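# Carry tube carrier TC from nest N1 to raised nest N2

## Task

Transfer the tube carrier TC out of transfer nest N1 and onto raised nest N2, resting flat between N2's locators and turned so that its A1 well sits at the N2 corner labelled A1. A triangle on top of TC shows its A1 corner. Every vial in TC has to remain upright in its own well at the end, otherwise the task fails. Vial rack R1 and its vials must finish exactly as they began. Forceps T1 must finish in their holder H1, and H1, which is loose, must stay where it was and face the same way. Finally release TC and move the grippers away.

## Robot and tools

Robot: two arms, left_arm and right_arm. left_arm sits on the +y side. The names are labels only and do not tell you which side of an image an arm appears on. N1 lies between the arms and N2 is on right_arm's side. Parts held by a gripper may get brief tugs, and loose objects may get pushed. Nothing may leave the table.

Frame: one scene frame with its origin on the table top between the arms. +x points out over the table, +z points up, lengths are in metres. Each result prints a state line, left_arm: ... | right_arm: ..., with each gripper's end_effector_position and end_effector_quat_wxyz (w first). The printed hand position can be off from the true one, more so at long reach. Motions often stop a centimetre or more from the command, usually too low. Mounting plates and the metal frame behind the arms are fixed obstacles. A "too close" message counts each plate, plus its half of the frame, as part of that arm.

Gripper: the fingers point along the gripper's +z axis and close along its y axis. The reported position is the point between the pads, about 1 cm behind the fingertips.

Row format (both tools): one flat list of 16 numbers covering both arms, even when only one arm moves. The order is left_arm x, y, z, qw, qx, qy, qz, opening, then the same eight for right_arm. x, y, z and the quaternion are an absolute target pose for that gripper in the scene frame. Opening runs from -1 (closed) to +1 (fully open, 0.094 m). To keep an arm or its orientation still, repeat the same full pose in every row: use the pose from the last result before it began to stay, not a drifted reading.

execute_actions(actions): a list of actions run in order. Each action is a table of at most 15 rows, one row per 1/30 s step. A shorter table repeats its last row until the 15 steps are used. An empty list only returns the state and images. Each target must be within 0.6 m of that gripper's position at the start of the action, along each of the gripper's own axes. Otherwise that action is refused for both arms. If the first action fails this check against the latest reported state, or any action is malformed, the whole call does nothing.

move(target, speed, blocking): target is one 16-number row as above. Each gripper travels in a straight line toward its pose, turns the shorter way, and all paths finish together. A path lasts 0.5 to 10 s and is cut off at 10 s. speed is in m/s, from 0.002 to 0.5, default 0.25; turning is capped at twice that in rad/s. Openings are applied when the move starts. Paths ignore obstacles and the other arm. Grippers lag, can wander off the path, and can exceed speed, mainly when an arm is nearly straight. Faster contact hits harder, and a target set deeper past the contact presses harder. The move: line reports the ending (done, off_target, moving, held, fault), which limits acted, and each gripper's distance to its pose. held means a check stopped the arm's final step. limits=paced means the pose was clipped. limits=held means some steps were blocked, after which the arm may jump faster than speed. blocking=false returns after 0.5 s while motion continues. Until a result shows the move has ended, new rows and moves are rejected, so use wait or stop first.

wait(seconds): 0 to 10. Lets time run with both arms holding their last command. It returns early if a running move ends. stop(): brakes a running move; a fast arm needs room to stop, and the fingers keep moving. zoom_image(camera, region): camera is cam_head_left, cam_head_right, cam_left_wrist or cam_right_wrist; region is [x0, y0, x1, y1] in pixels, origin at top-left, at most 504 by 504. All images are 896x504. finished_scene(scene): ends the scene with that number, irreversibly, after the last command is held. The goal must already be met and remain so.

Controller: every step, the commanded pose is clipped to within 70 mm and 16 degrees of the measured pose. Damped inverse kinematics then chases it, favouring position over orientation. A distant pose may take several actions. After an action the arm goes no further than its last clipped pose, so send the remainder next. Hand target lines show what each arm is currently driving toward. "pose unreachable" means a clearance check altered or blocked that arm's command. Elbows stop just before straight. Joint ranges (rad): waist -2.618 to 3.054, shoulder 0 to 3.142, elbow 0 to 3.142, wrist pitch -1.571 to 1.571, wrist yaw -1.571 to 1.571, wrist roll -2.094 to 2.094.

Gripping: grip_measured reports the finger opening on the command scale, and each reading may be off by about 1 mm. To hold something, command roughly 0.03 below grip_measured for a firm grip, or less below for a lighter one. Pad force tops out near 50 to 62 N, and less on parts thinner than about 2 mm. Pads can spike at first contact.

Cameras: calibration data (K, distortion, T_world_to_cam) were provided. Fixed cameras may be off by up to about 2.3 degrees and 9 mm, so treat pixel-to-world estimates as approximate.

Avoid: dropping or tipping TC so that vials leave their wells; disturbing R1, T1 or H1; hitting or pressing the arms against each other; slamming and hard pushes. Holding a load heats the motors. A MOTOR HOT line appears at 75 °C, the arm stops for 10 s at 90 °C, and at 100 °C the arm and gripper go limp and the arm falls. Those stops appear as OVER-TEMPERATURE FAULT lines, so keep loaded holds short.

Each tool is called as name(argument=value, ...) on one line, values as JSON.

## Session

execute_actions(actions=[])

Scene clock: 0.00 s.
left_arm: end_effector_position=(+0.3326, +0.1165, +0.3699) grip_measured=+1.000 end_effector_quat_wxyz=(+0.526, +0.645, +0.549, +0.078) | right_arm: end_effector_position=(+0.5340, -0.0605, +0.3166) grip_measured=+1.000 end_effector_quat_wxyz=(+0.542, +0.406, +0.728, +0.105)
Joint positions: left_arm=[-0.784  0.973  0.944 -0.203 -0.127  1.249  0.094] | right_arm=[0.715 1.825 1.57  0.128 0.982 0.848 0.094]
Joint velocities: left_arm=[-0.012  0.017  0.007 -0.022 -0.037 -0.022  0.   ] | right_arm=[ 0.007  0.022 -0.002  0.051  0.066 -0.037  0.   ]
Hand target (left_arm): +0.331, +0.115, +0.375; +0.531, +0.642, +0.548, +0.072
Hand target (right_arm): +0.534, -0.062, +0.330; +0.547, +0.410, +0.721, +0.113
camera_calibration (this result's frames):
cam_left_wrist: T_world_to_cam=[[-0.659865, -0.293553, -0.691668, 0.514142], [-0.413552, 0.910444, 0.00813257, 0.0326905], [0.627338, 0.291407, -0.72217, 0.143258], [0, 0, 0, 1]] pos_world=[0.262912, 0.0794186, 0.458806]
cam_right_wrist: T_world_to_cam=[[-0.511993, -0.553669, -0.656745, 0.439262], [-0.612498, 0.771355, -0.172793, 0.440464], [0.602254, 0.313787, -0.734049, 0.0571993], [0, 0, 0, 1]] pos_world=[0.460234, -0.114497, 0.406579]

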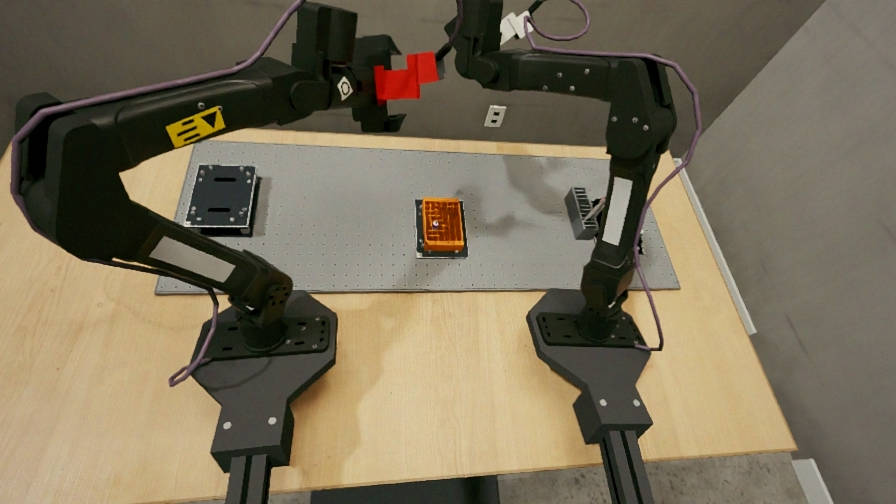

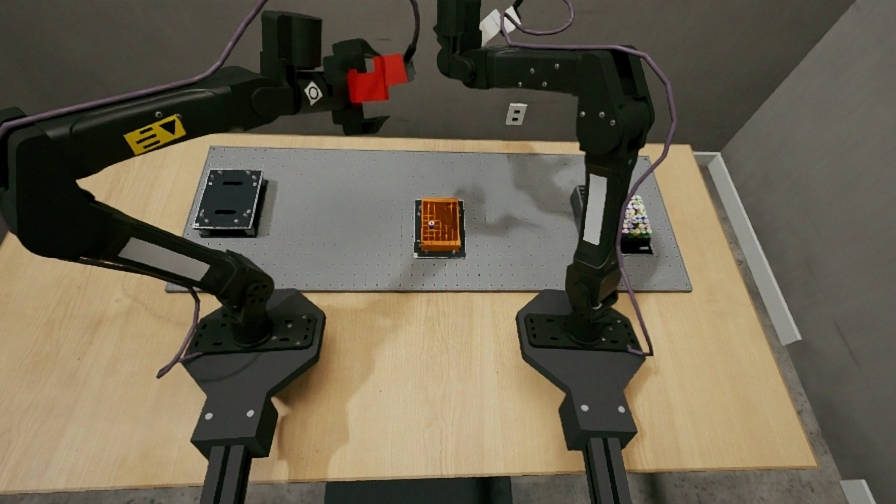

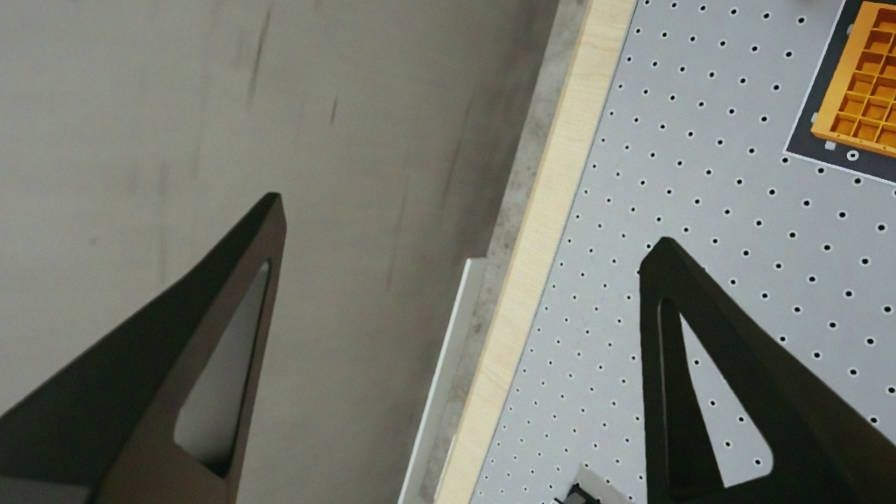

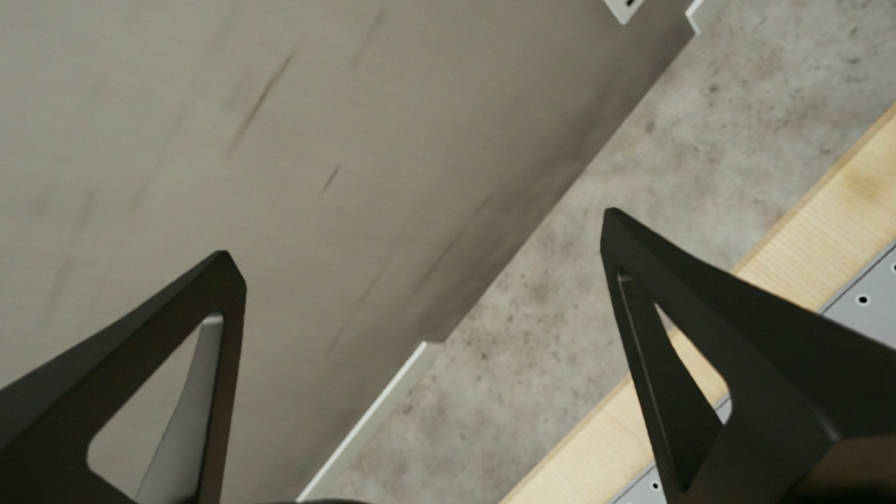

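zoom_image(camera="cam_head_right", region=[390, 180, 490, 275])

zoom_image(camera="cam_head_right", region=[175, 150, 285, 250])

zoom_image(camera="cam_head_left", region=[170, 150, 280, 250])

move(target=[0.3326,0.1165,0.3699,0.526,0.645,0.549,0.078,1,0.45,-0.33,0.32,0.542,0.406,0.728,0.105,1])

move(target=[0.262,0.005,0.10,0,0,1,0,1,0.45,-0.33,0.32,0.542,0.406,0.728,0.105,1])

Region (390, 180, 490, 275) of cam_head_right's 896x504 image, scaled by 5.040, with more detail than that image has; it fills the top 479 rows of this view, and the rest is white.

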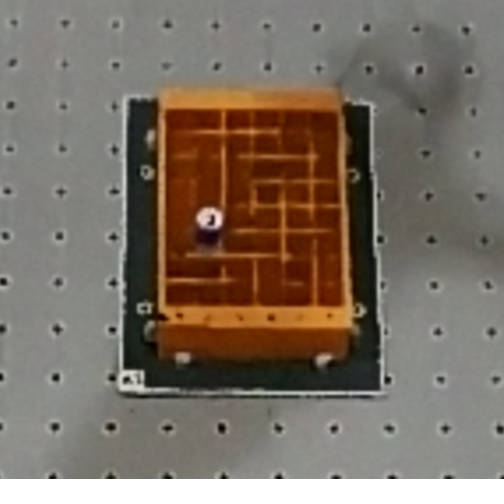

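Region (175, 150, 285, 250) of cam_head_right's 896x504 image, scaled by 4.582, with more detail than that image has; it fills the top 458 rows of this view, and the rest is white.

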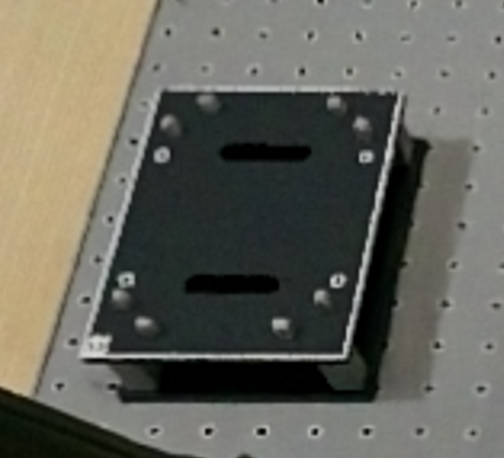

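Region (170, 150, 280, 250) of cam_head_left's 896x504 image, scaled by 4.582, with more detail than that image has; it fills the top 458 rows of this view, and the rest is white.

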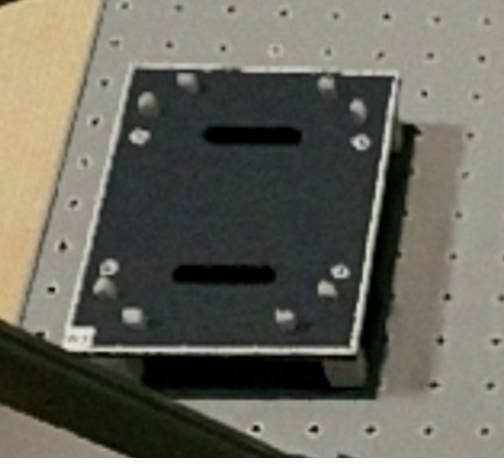

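Scene clock: 10.97 s.
left_arm: end_effector_position=(+0.3326, +0.1165, +0.3699) grip_measured=+1.000 end_effector_quat_wxyz=(+0.526, +0.646, +0.548, +0.080) | right_arm: end_effector_position=(+0.4571, -0.3312, +0.3100) grip_measured=+1.000 end_effector_quat_wxyz=(+0.533, +0.413, +0.731, +0.105)
Joint positions: left_arm=[-0.784  0.973  0.944 -0.203 -0.127  1.254  0.094] | right_arm=[-0.025  1.191  0.927  0.17   0.248  0.774  0.094]
Joint velocities: left_arm=[-0.002  0.007  0.002  0.037  0.051  0.022  0.   ] | right_arm=[-0.007 -0.012 -0.007 -0.007  0.007  0.037  0.   ]
Hand target (left_arm): +0.333, +0.116, +0.370; +0.526, +0.645, +0.549, +0.078
Hand target (right_arm): +0.454, -0.333, +0.320; +0.542, +0.406, +0.728, +0.105
Off the commanded pose (left_arm): 0.000 m, 0 deg.
Off the commanded pose (right_arm): 0.012 m, 1 deg.
move: off_target (right_arm)
camera_calibration (this result's frames):
cam_left_wrist: T_world_to_cam=[[-0.65846, -0.289798, -0.694584, 0.514316], [-0.411614, 0.911303, 0.00998802, 0.0312593], [0.630082, 0.292477, -0.719342, 0.141174], [0, 0, 0, 1]] pos_world=[0.262572, 0.0792707, 0.458476]
cam_right_wrist: T_world_to_cam=[[-0.527205, -0.541541, -0.654819, 0.256056], [-0.610317, 0.77751, -0.151632, 0.595448], [0.591243, 0.319706, -0.740419, 0.192652], [0, 0, 0, 1]] pos_world=[0.384502, -0.385894, 0.400602]

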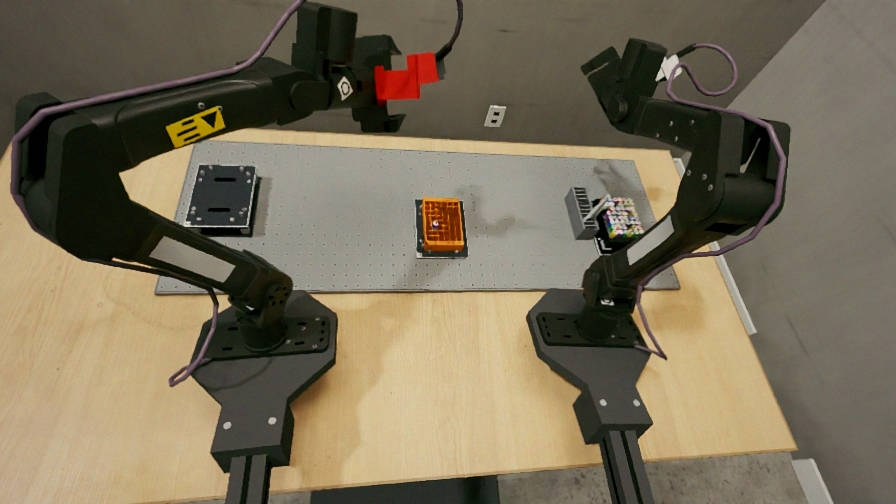

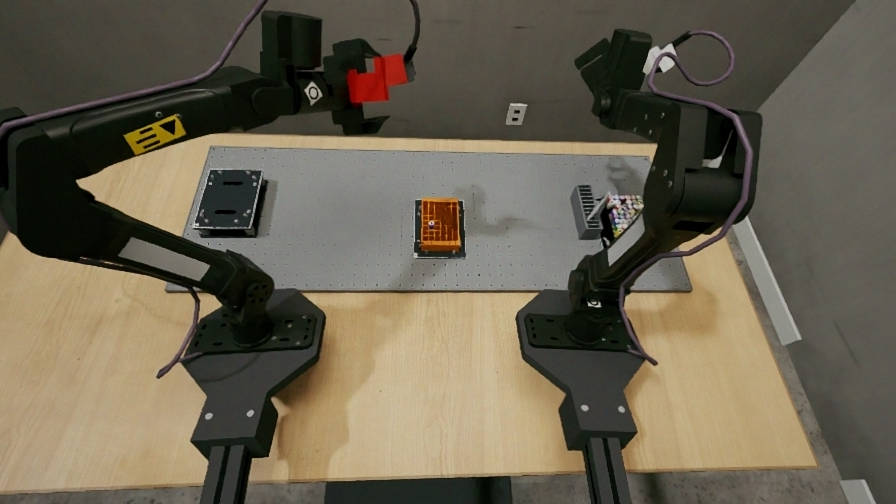

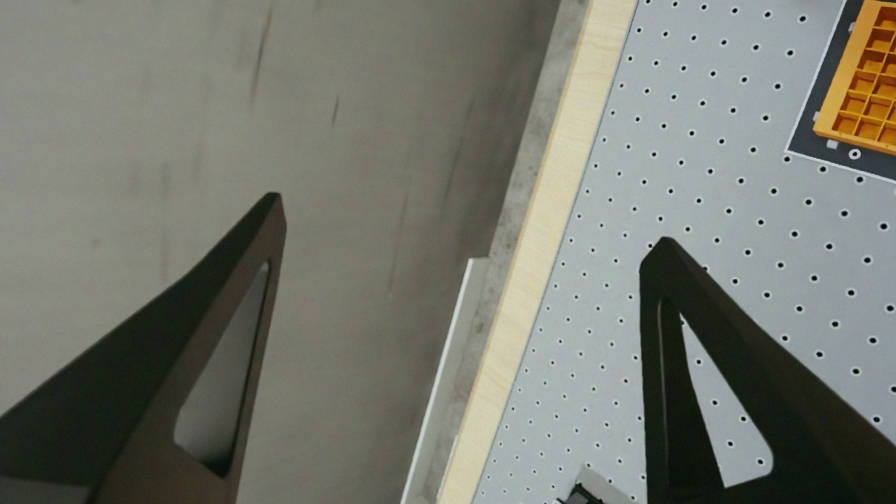

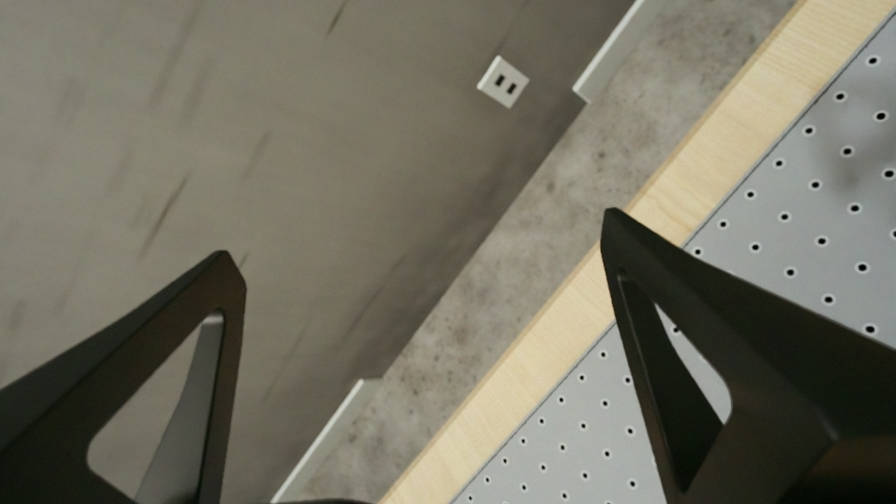

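Scene clock: 15.47 s.
left_arm: end_effector_position=(+0.2623, +0.0010, +0.0944) grip_measured=+1.000 end_effector_quat_wxyz=(+0.008, +0.004, +1.000, +0.004) | right_arm: end_effector_position=(+0.4548, -0.3308, +0.3046) grip_measured=+1.000 end_effector_quat_wxyz=(+0.528, +0.414, +0.735, +0.103)
Joint positions: left_arm=[-0.985  2.134  1.647 -0.937 -0.32  -0.928  0.094] | right_arm=[-0.025  1.191  0.916  0.168  0.248  0.774  0.094]
Joint velocities: left_arm=[-0.007  0.007  0.012  0.007  0.066 -0.007  0.   ] | right_arm=[ 0.002  0.002  0.017 -0.007 -0.007  0.022  0.   ]
Hand target (left_arm): +0.265, -0.001, +0.096; +0.007, -0.000, +1.000, +0.004
Hand target (right_arm): +0.450, -0.330, +0.320; +0.542, +0.406, +0.728, +0.105
Off the commanded pose (left_arm): 0.007 m, 1 deg.
Off the commanded pose (right_arm): 0.016 m, 2 deg.
move: off_target (right_arm)
camera_calibration (this result's frames):
cam_left_wrist: T_world_to_cam=[[0.14915, -0.988291, -0.0321617, -0.0305226], [-0.571376, -0.112685, 0.812915, 0.0774982], [-0.807022, -0.10287, -0.581493, 0.385445], [0, 0, 0, 1]] pos_world=[0.359896, 0.0182184, 0.160153]
cam_right_wrist: T_world_to_cam=[[-0.535331, -0.541262, -0.648426, 0.25332], [-0.612651, 0.777301, -0.143043, 0.591298], [0.581446, 0.320684, -0.747718, 0.196831], [0, 0, 0, 1]] pos_world=[0.383422, -0.385625, 0.396015]

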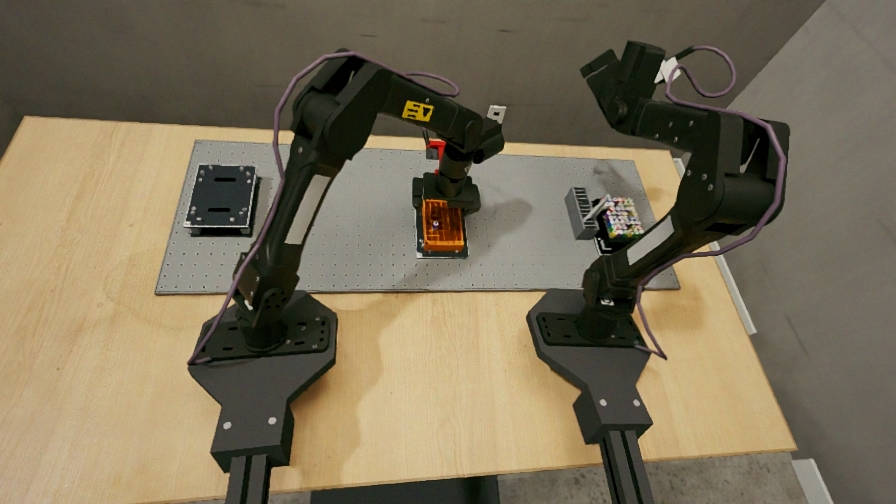

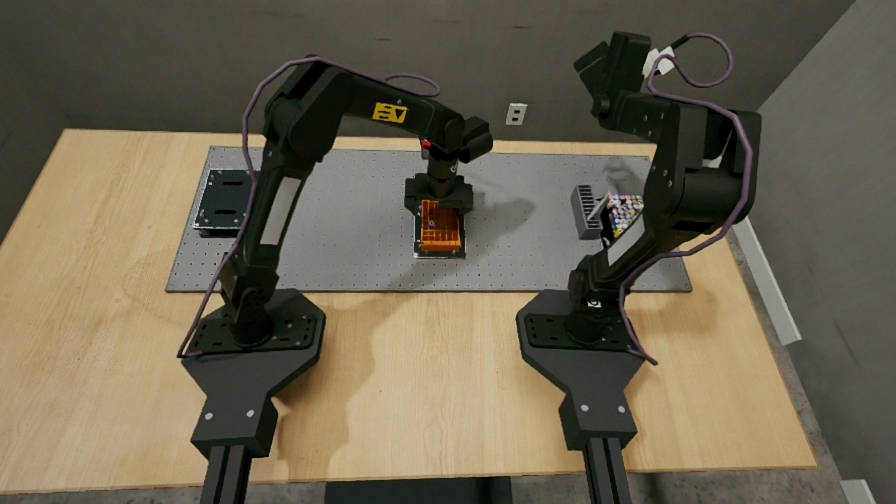

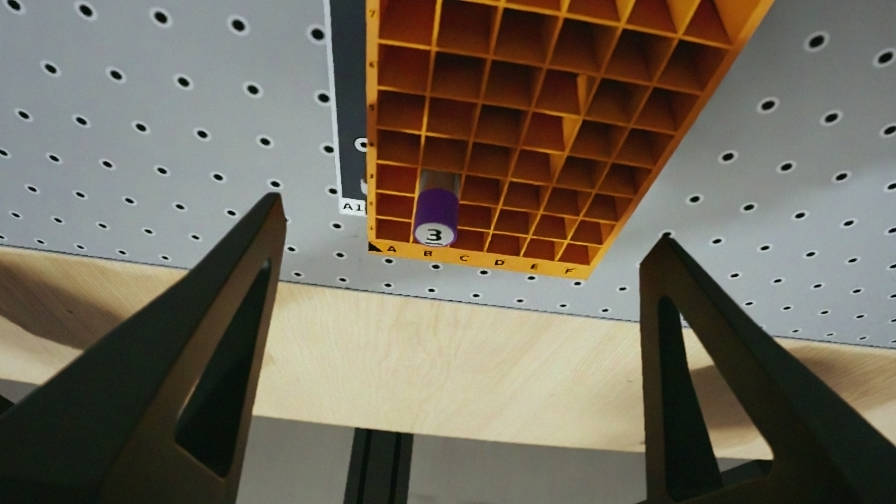

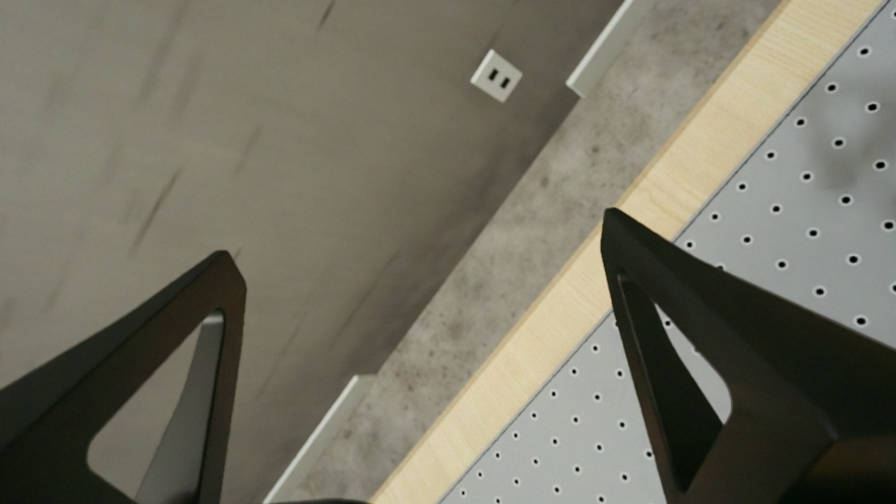

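move(target=[0.268,-0.012,0.068,0,0,1,0,1,0.4548,-0.3308,0.3046,0.528,0.414,0.735,0.103,1], speed=0.05)

zoom_image(camera="cam_head_right", region=[380, 160, 500, 275])

Scene clock: 22.93 s.
left_arm: end_effector_position=(+0.2617, -0.0047, +0.0701) grip_measured=+1.000 end_effector_quat_wxyz=(-0.006, +0.003, +1.000, +0.009) | right_arm: end_effector_position=(+0.4548, -0.3308, +0.3046) grip_measured=+1.000 end_effector_quat_wxyz=(+0.528, +0.414, +0.735, +0.103)
Joint positions: left_arm=[-0.97   2.21   1.68  -0.915 -0.302 -0.922  0.094] | right_arm=[-0.025  1.191  0.916  0.168  0.248  0.774  0.094]
Joint velocities: left_arm=[-0.012 -0.022  0.007  0.051  0.022 -0.007  0.   ] | right_arm=[ 0.002  0.017  0.002 -0.066 -0.022 -0.051  0.   ]
Hand target (left_arm): +0.268, -0.012, +0.068; +0.000, -0.000, +1.000, +0.000
Hand target (right_arm): +0.455, -0.331, +0.305; +0.528, +0.414, +0.735, +0.103
Off the commanded pose (left_arm): 0.010 m, 1 deg.
Off the commanded pose (right_arm): 0.000 m, 0 deg.
move: done
camera_calibration (this result's frames):
cam_left_wrist: T_world_to_cam=[[0.149702, -0.987626, -0.0467433, -0.0359408], [-0.548135, -0.122245, 0.827408, 0.0891153], [-0.822883, -0.0982426, -0.559653, 0.372926], [0, 0, 0, 1]] pos_world=[0.361102, 0.0120351, 0.133294]
cam_right_wrist: T_world_to_cam=[[-0.535331, -0.541262, -0.648426, 0.25332], [-0.612651, 0.777301, -0.143043, 0.591298], [0.581446, 0.320684, -0.747718, 0.196831], [0, 0, 0, 1]] pos_world=[0.383422, -0.385625, 0.396015]

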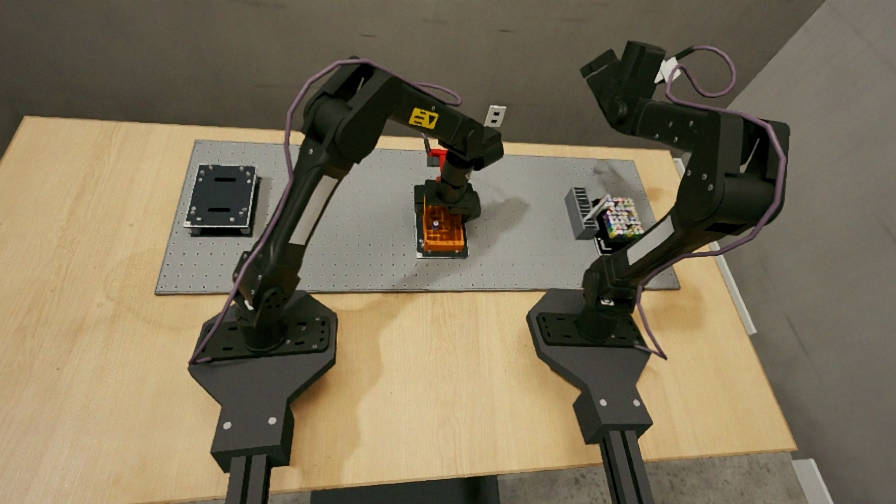

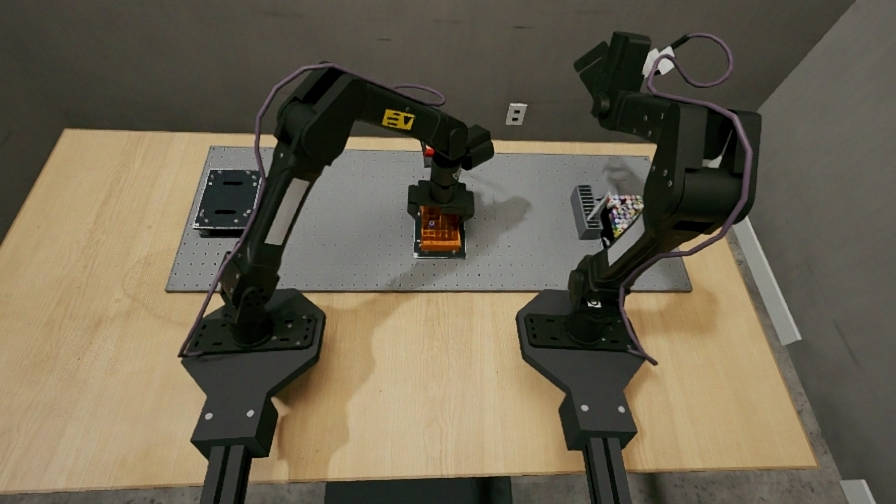

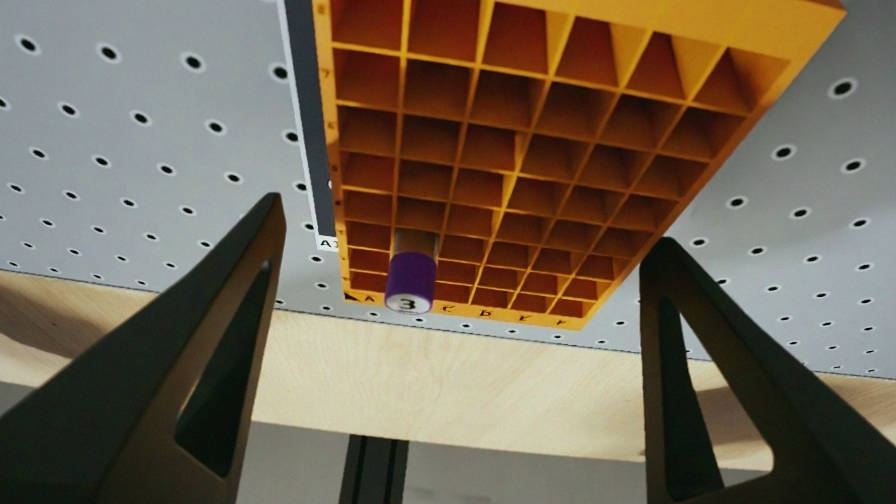

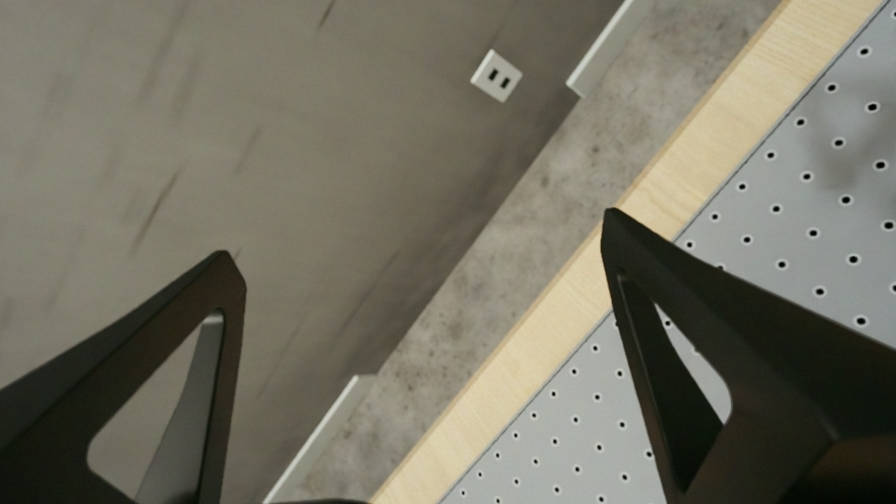

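Region (380, 160, 500, 275) of cam_head_right's 896x504 image, scaled by 4.200, with more detail than that image has; it fills the top 483 rows of this view, and the rest is white.

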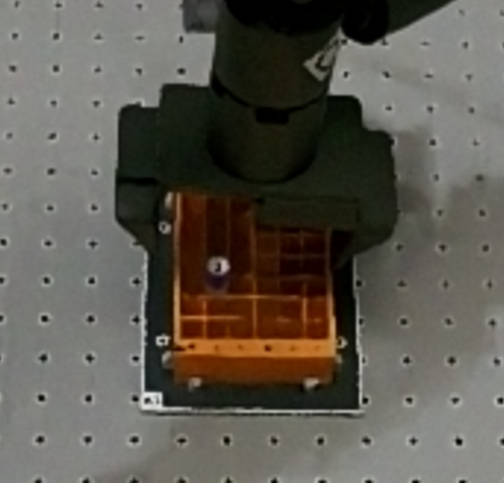

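move(target=[0.266,-0.017,0.06,0,0,1,0,1,0.4548,-0.3308,0.3046,0.528,0.414,0.735,0.103,1], speed=0.03)

Scene clock: 27.87 s.
left_arm: end_effector_position=(+0.2598, -0.0083, +0.0590) grip_measured=+1.000 end_effector_quat_wxyz=(-0.009, +0.004, +1.000, +0.011) | right_arm: end_effector_position=(+0.4548, -0.3308, +0.3046) grip_measured=+1.000 end_effector_quat_wxyz=(+0.528, +0.414, +0.735, +0.103)
Joint positions: left_arm=[-0.97   2.243  1.688 -0.898 -0.3   -0.922  0.094] | right_arm=[-0.025  1.191  0.916  0.168  0.248  0.774  0.094]
Joint velocities: left_arm=[-0.007  0.002 -0.002  0.022  0.051 -0.007  0.   ] | right_arm=[ 0.007 -0.002 -0.007  0.037  0.022 -0.081  0.   ]
Hand target (left_arm): +0.266, -0.017, +0.060; -0.000, -0.000, +1.000, -0.000
Hand target (right_arm): +0.455, -0.331, +0.305; +0.528, +0.414, +0.735, +0.103
Off the commanded pose (left_arm): 0.011 m, 2 deg.
Off the commanded pose (right_arm): 0.000 m, 0 deg.
move: off_target (left_arm)
camera_calibration (this result's frames):
cam_left_wrist: T_world_to_cam=[[0.147475, -0.987719, -0.0515907, -0.0389116], [-0.543825, -0.124546, 0.829905, 0.0955094], [-0.826139, -0.0943344, -0.555514, 0.365351], [0, 0, 0, 1]] pos_world=[0.35951, 0.0079267, 0.121686]
cam_right_wrist: T_world_to_cam=[[-0.535331, -0.541262, -0.648426, 0.25332], [-0.612651, 0.777301, -0.143043, 0.591298], [0.581446, 0.320684, -0.747718, 0.196831], [0, 0, 0, 1]] pos_world=[0.383422, -0.385625, 0.396015]

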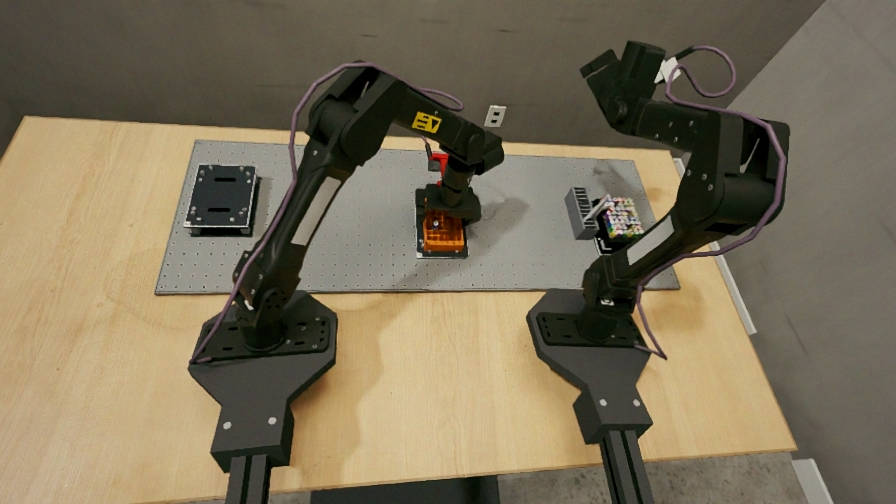

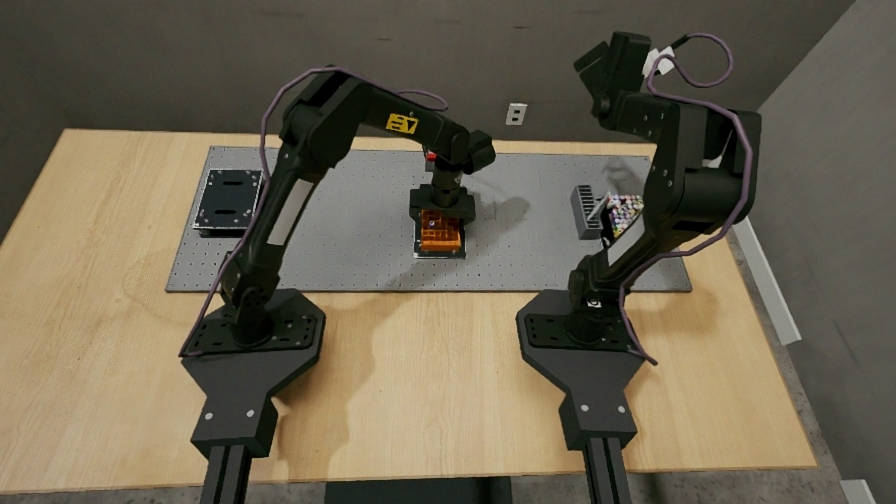

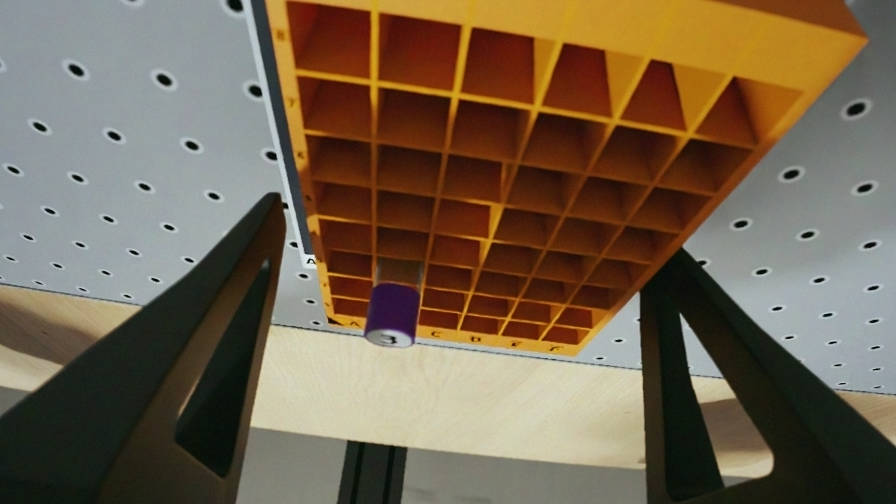

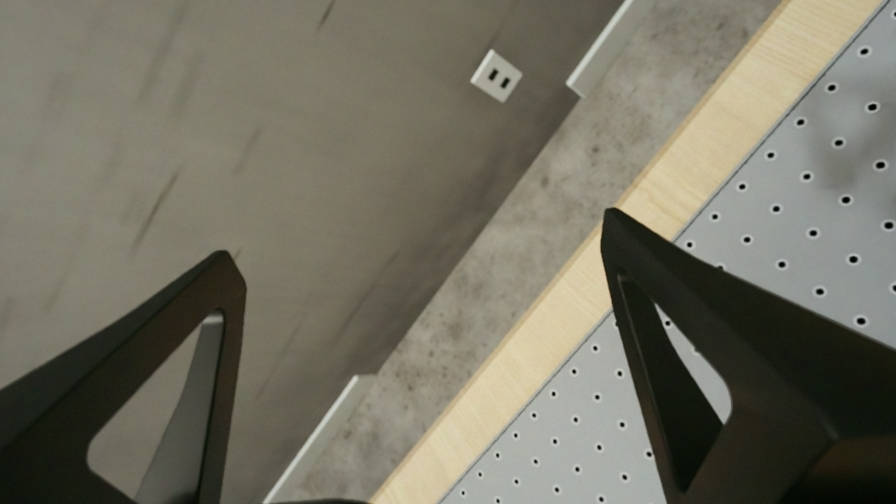

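move(target=[0.264,-0.019,0.043,0,0,1,0,1,0.4548,-0.3308,0.3046,0.528,0.414,0.735,0.103,1], speed=0.03)

move(target=[0.262,-0.015,0.043,0,0,1,0,0.74,0.4548,-0.3308,0.3046,0.528,0.414,0.735,0.103,1], speed=0.03)

Scene clock: 34.17 s.
left_arm: end_effector_position=(+0.2597, -0.0146, +0.0464) grip_measured=+1.000 end_effector_quat_wxyz=(-0.005, +0.002, +1.000, +0.007) | right_arm: end_effector_position=(+0.4548, -0.3308, +0.3046) grip_measured=+1.000 end_effector_quat_wxyz=(+0.528, +0.414, +0.735, +0.103)
Joint positions: left_arm=[-0.97   2.274  1.688 -0.854 -0.3   -0.921  0.094] | right_arm=[-0.025  1.191  0.916  0.168  0.248  0.774  0.094]
Joint velocities: left_arm=[-0.012 -0.002 -0.017 -0.007  0.037 -0.007  0.   ] | right_arm=[-0.002 -0.002 -0.007  0.007  0.007  0.037  0.   ]
Hand target (left_arm): +0.264, -0.019, +0.043; -0.000, -0.000, +1.000, +0.000
Hand target (right_arm): +0.455, -0.331, +0.305; +0.528, +0.414, +0.735, +0.103
Off the commanded pose (left_arm): 0.007 m, 1 deg.
Off the commanded pose (right_arm): 0.000 m, 0 deg.
move: done
camera_calibration (this result's frames):
cam_left_wrist: T_world_to_cam=[[0.150732, -0.987723, -0.0410395, -0.0470926], [-0.549484, -0.11822, 0.827098, 0.106824], [-0.821795, -0.102119, -0.560557, 0.356643], [0, 0, 0, 1]] pos_world=[0.358884, 0.00253436, 0.109633]
cam_right_wrist: T_world_to_cam=[[-0.535331, -0.541262, -0.648426, 0.25332], [-0.612651, 0.777301, -0.143043, 0.591298], [0.581446, 0.320684, -0.747718, 0.196831], [0, 0, 0, 1]] pos_world=[0.383422, -0.385625, 0.396015]

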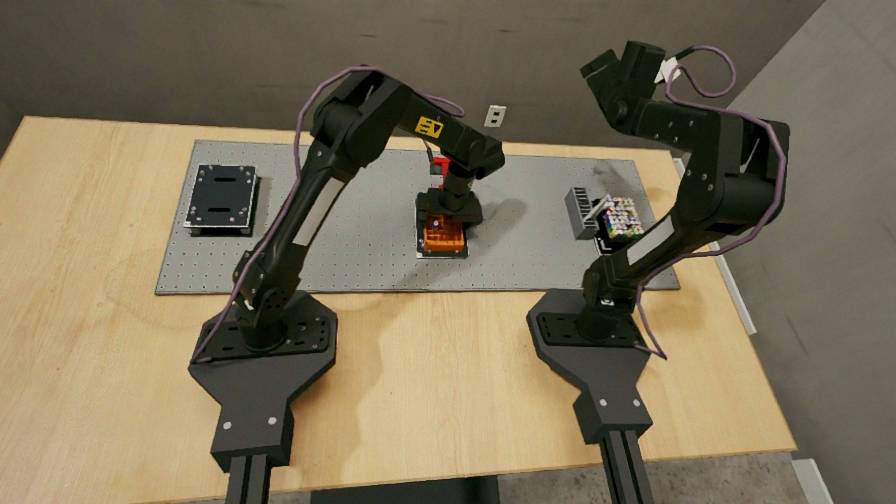

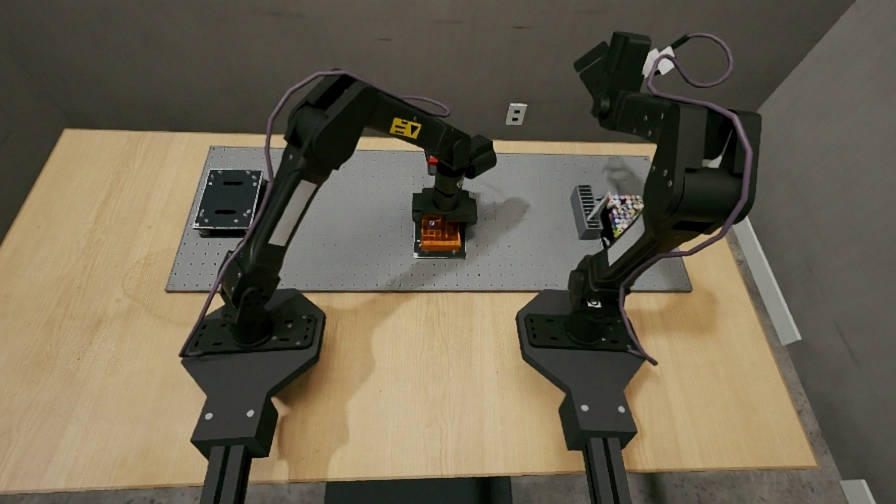

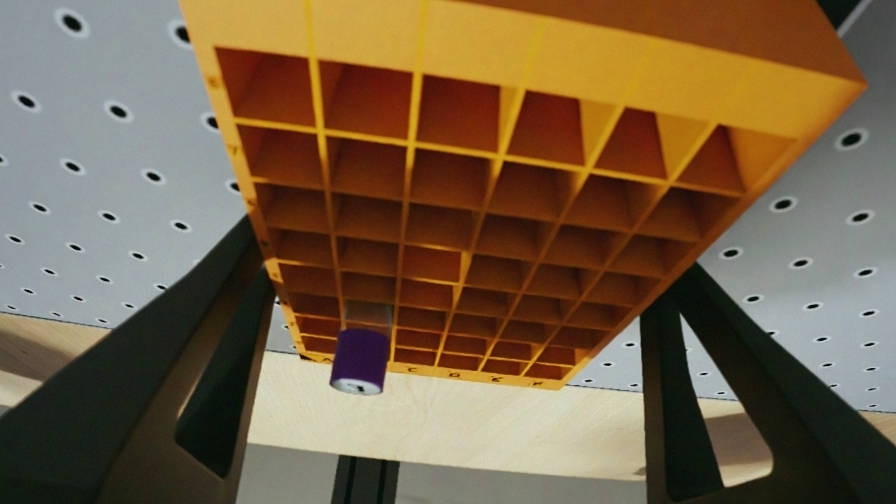

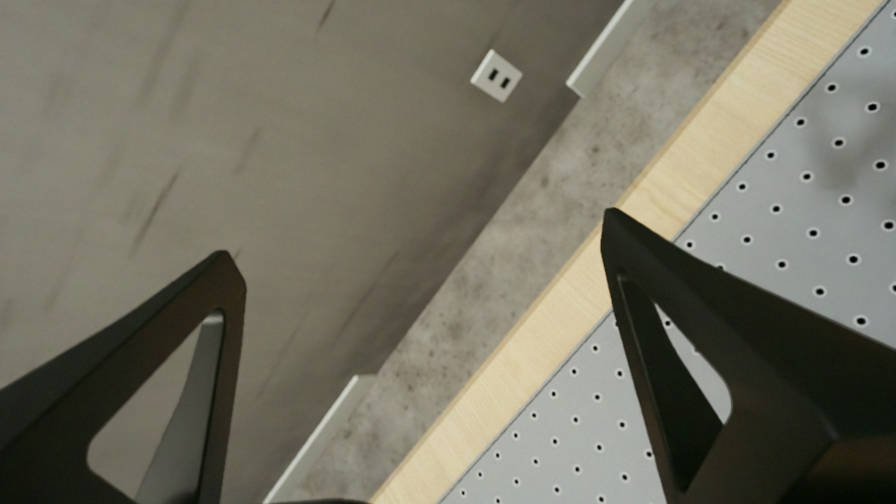

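Scene clock: 34.87 s.
left_arm: end_effector_position=(+0.2595, -0.0110, +0.0460) grip_measured=+0.806 end_effector_quat_wxyz=(-0.007, +0.003, +1.000, +0.013) | right_arm: end_effector_position=(+0.4548, -0.3308, +0.3046) grip_measured=+1.000 end_effector_quat_wxyz=(+0.528, +0.414, +0.735, +0.103)
Joint positions: left_arm=[-0.967  2.274  1.688 -0.866 -0.303 -0.921  0.085] | right_arm=[-0.025  1.191  0.916  0.168  0.248  0.774  0.094]
Joint velocities: left_arm=[ 0.002  0.022 -0.002  0.066  0.051 -0.051 -0.   ] | right_arm=[-0.002 -0.002  0.002 -0.007 -0.081  0.007  0.   ]
Hand target (left_arm): +0.262, -0.015, +0.043; -0.000, -0.000, +1.000, +0.000
Hand target (right_arm): +0.455, -0.331, +0.305; +0.528, +0.414, +0.735, +0.103
Off the commanded pose (left_arm): 0.006 m, 2 deg.
Off the commanded pose (right_arm): 0.000 m, 0 deg.
move: done
camera_calibration (this result's frames):
cam_left_wrist: T_world_to_cam=[[0.149858, -0.987246, -0.0537435, -0.042678], [-0.546274, -0.127983, 0.827771, 0.106439], [-0.824092, -0.0946895, -0.558486, 0.357255], [0, 0, 0, 1]] pos_world=[0.358951, 0.00531703, 0.109121]
cam_right_wrist: T_world_to_cam=[[-0.535331, -0.541262, -0.648426, 0.25332], [-0.612651, 0.777301, -0.143043, 0.591298], [0.581446, 0.320684, -0.747718, 0.196831], [0, 0, 0, 1]] pos_world=[0.383422, -0.385625, 0.396015]

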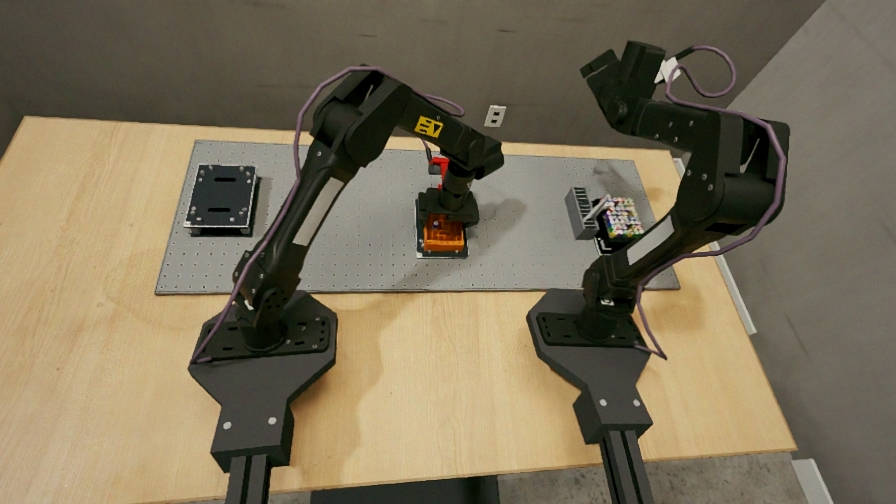

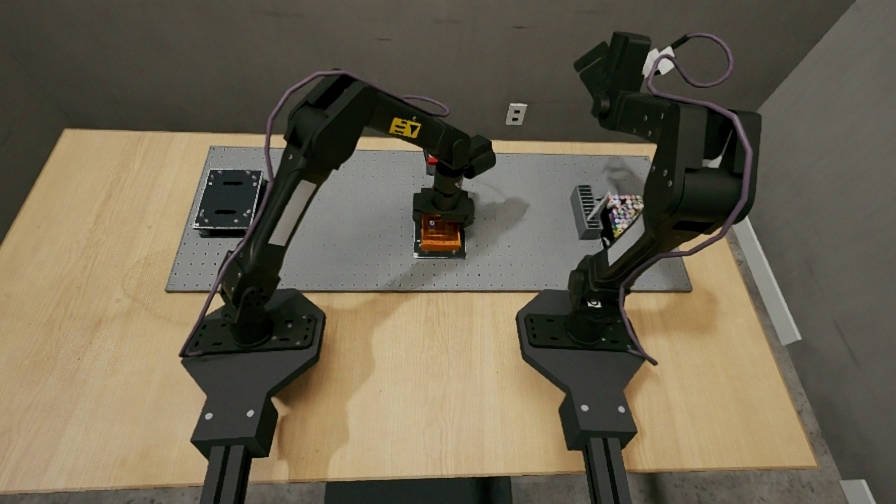

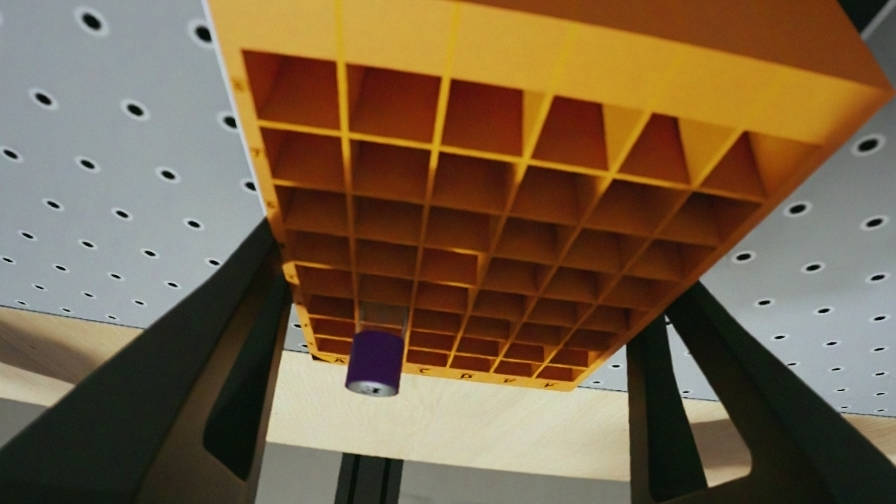

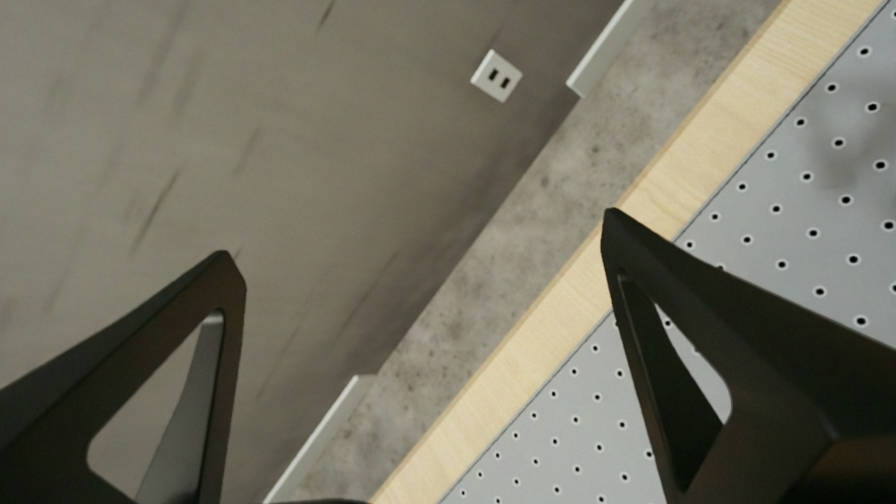

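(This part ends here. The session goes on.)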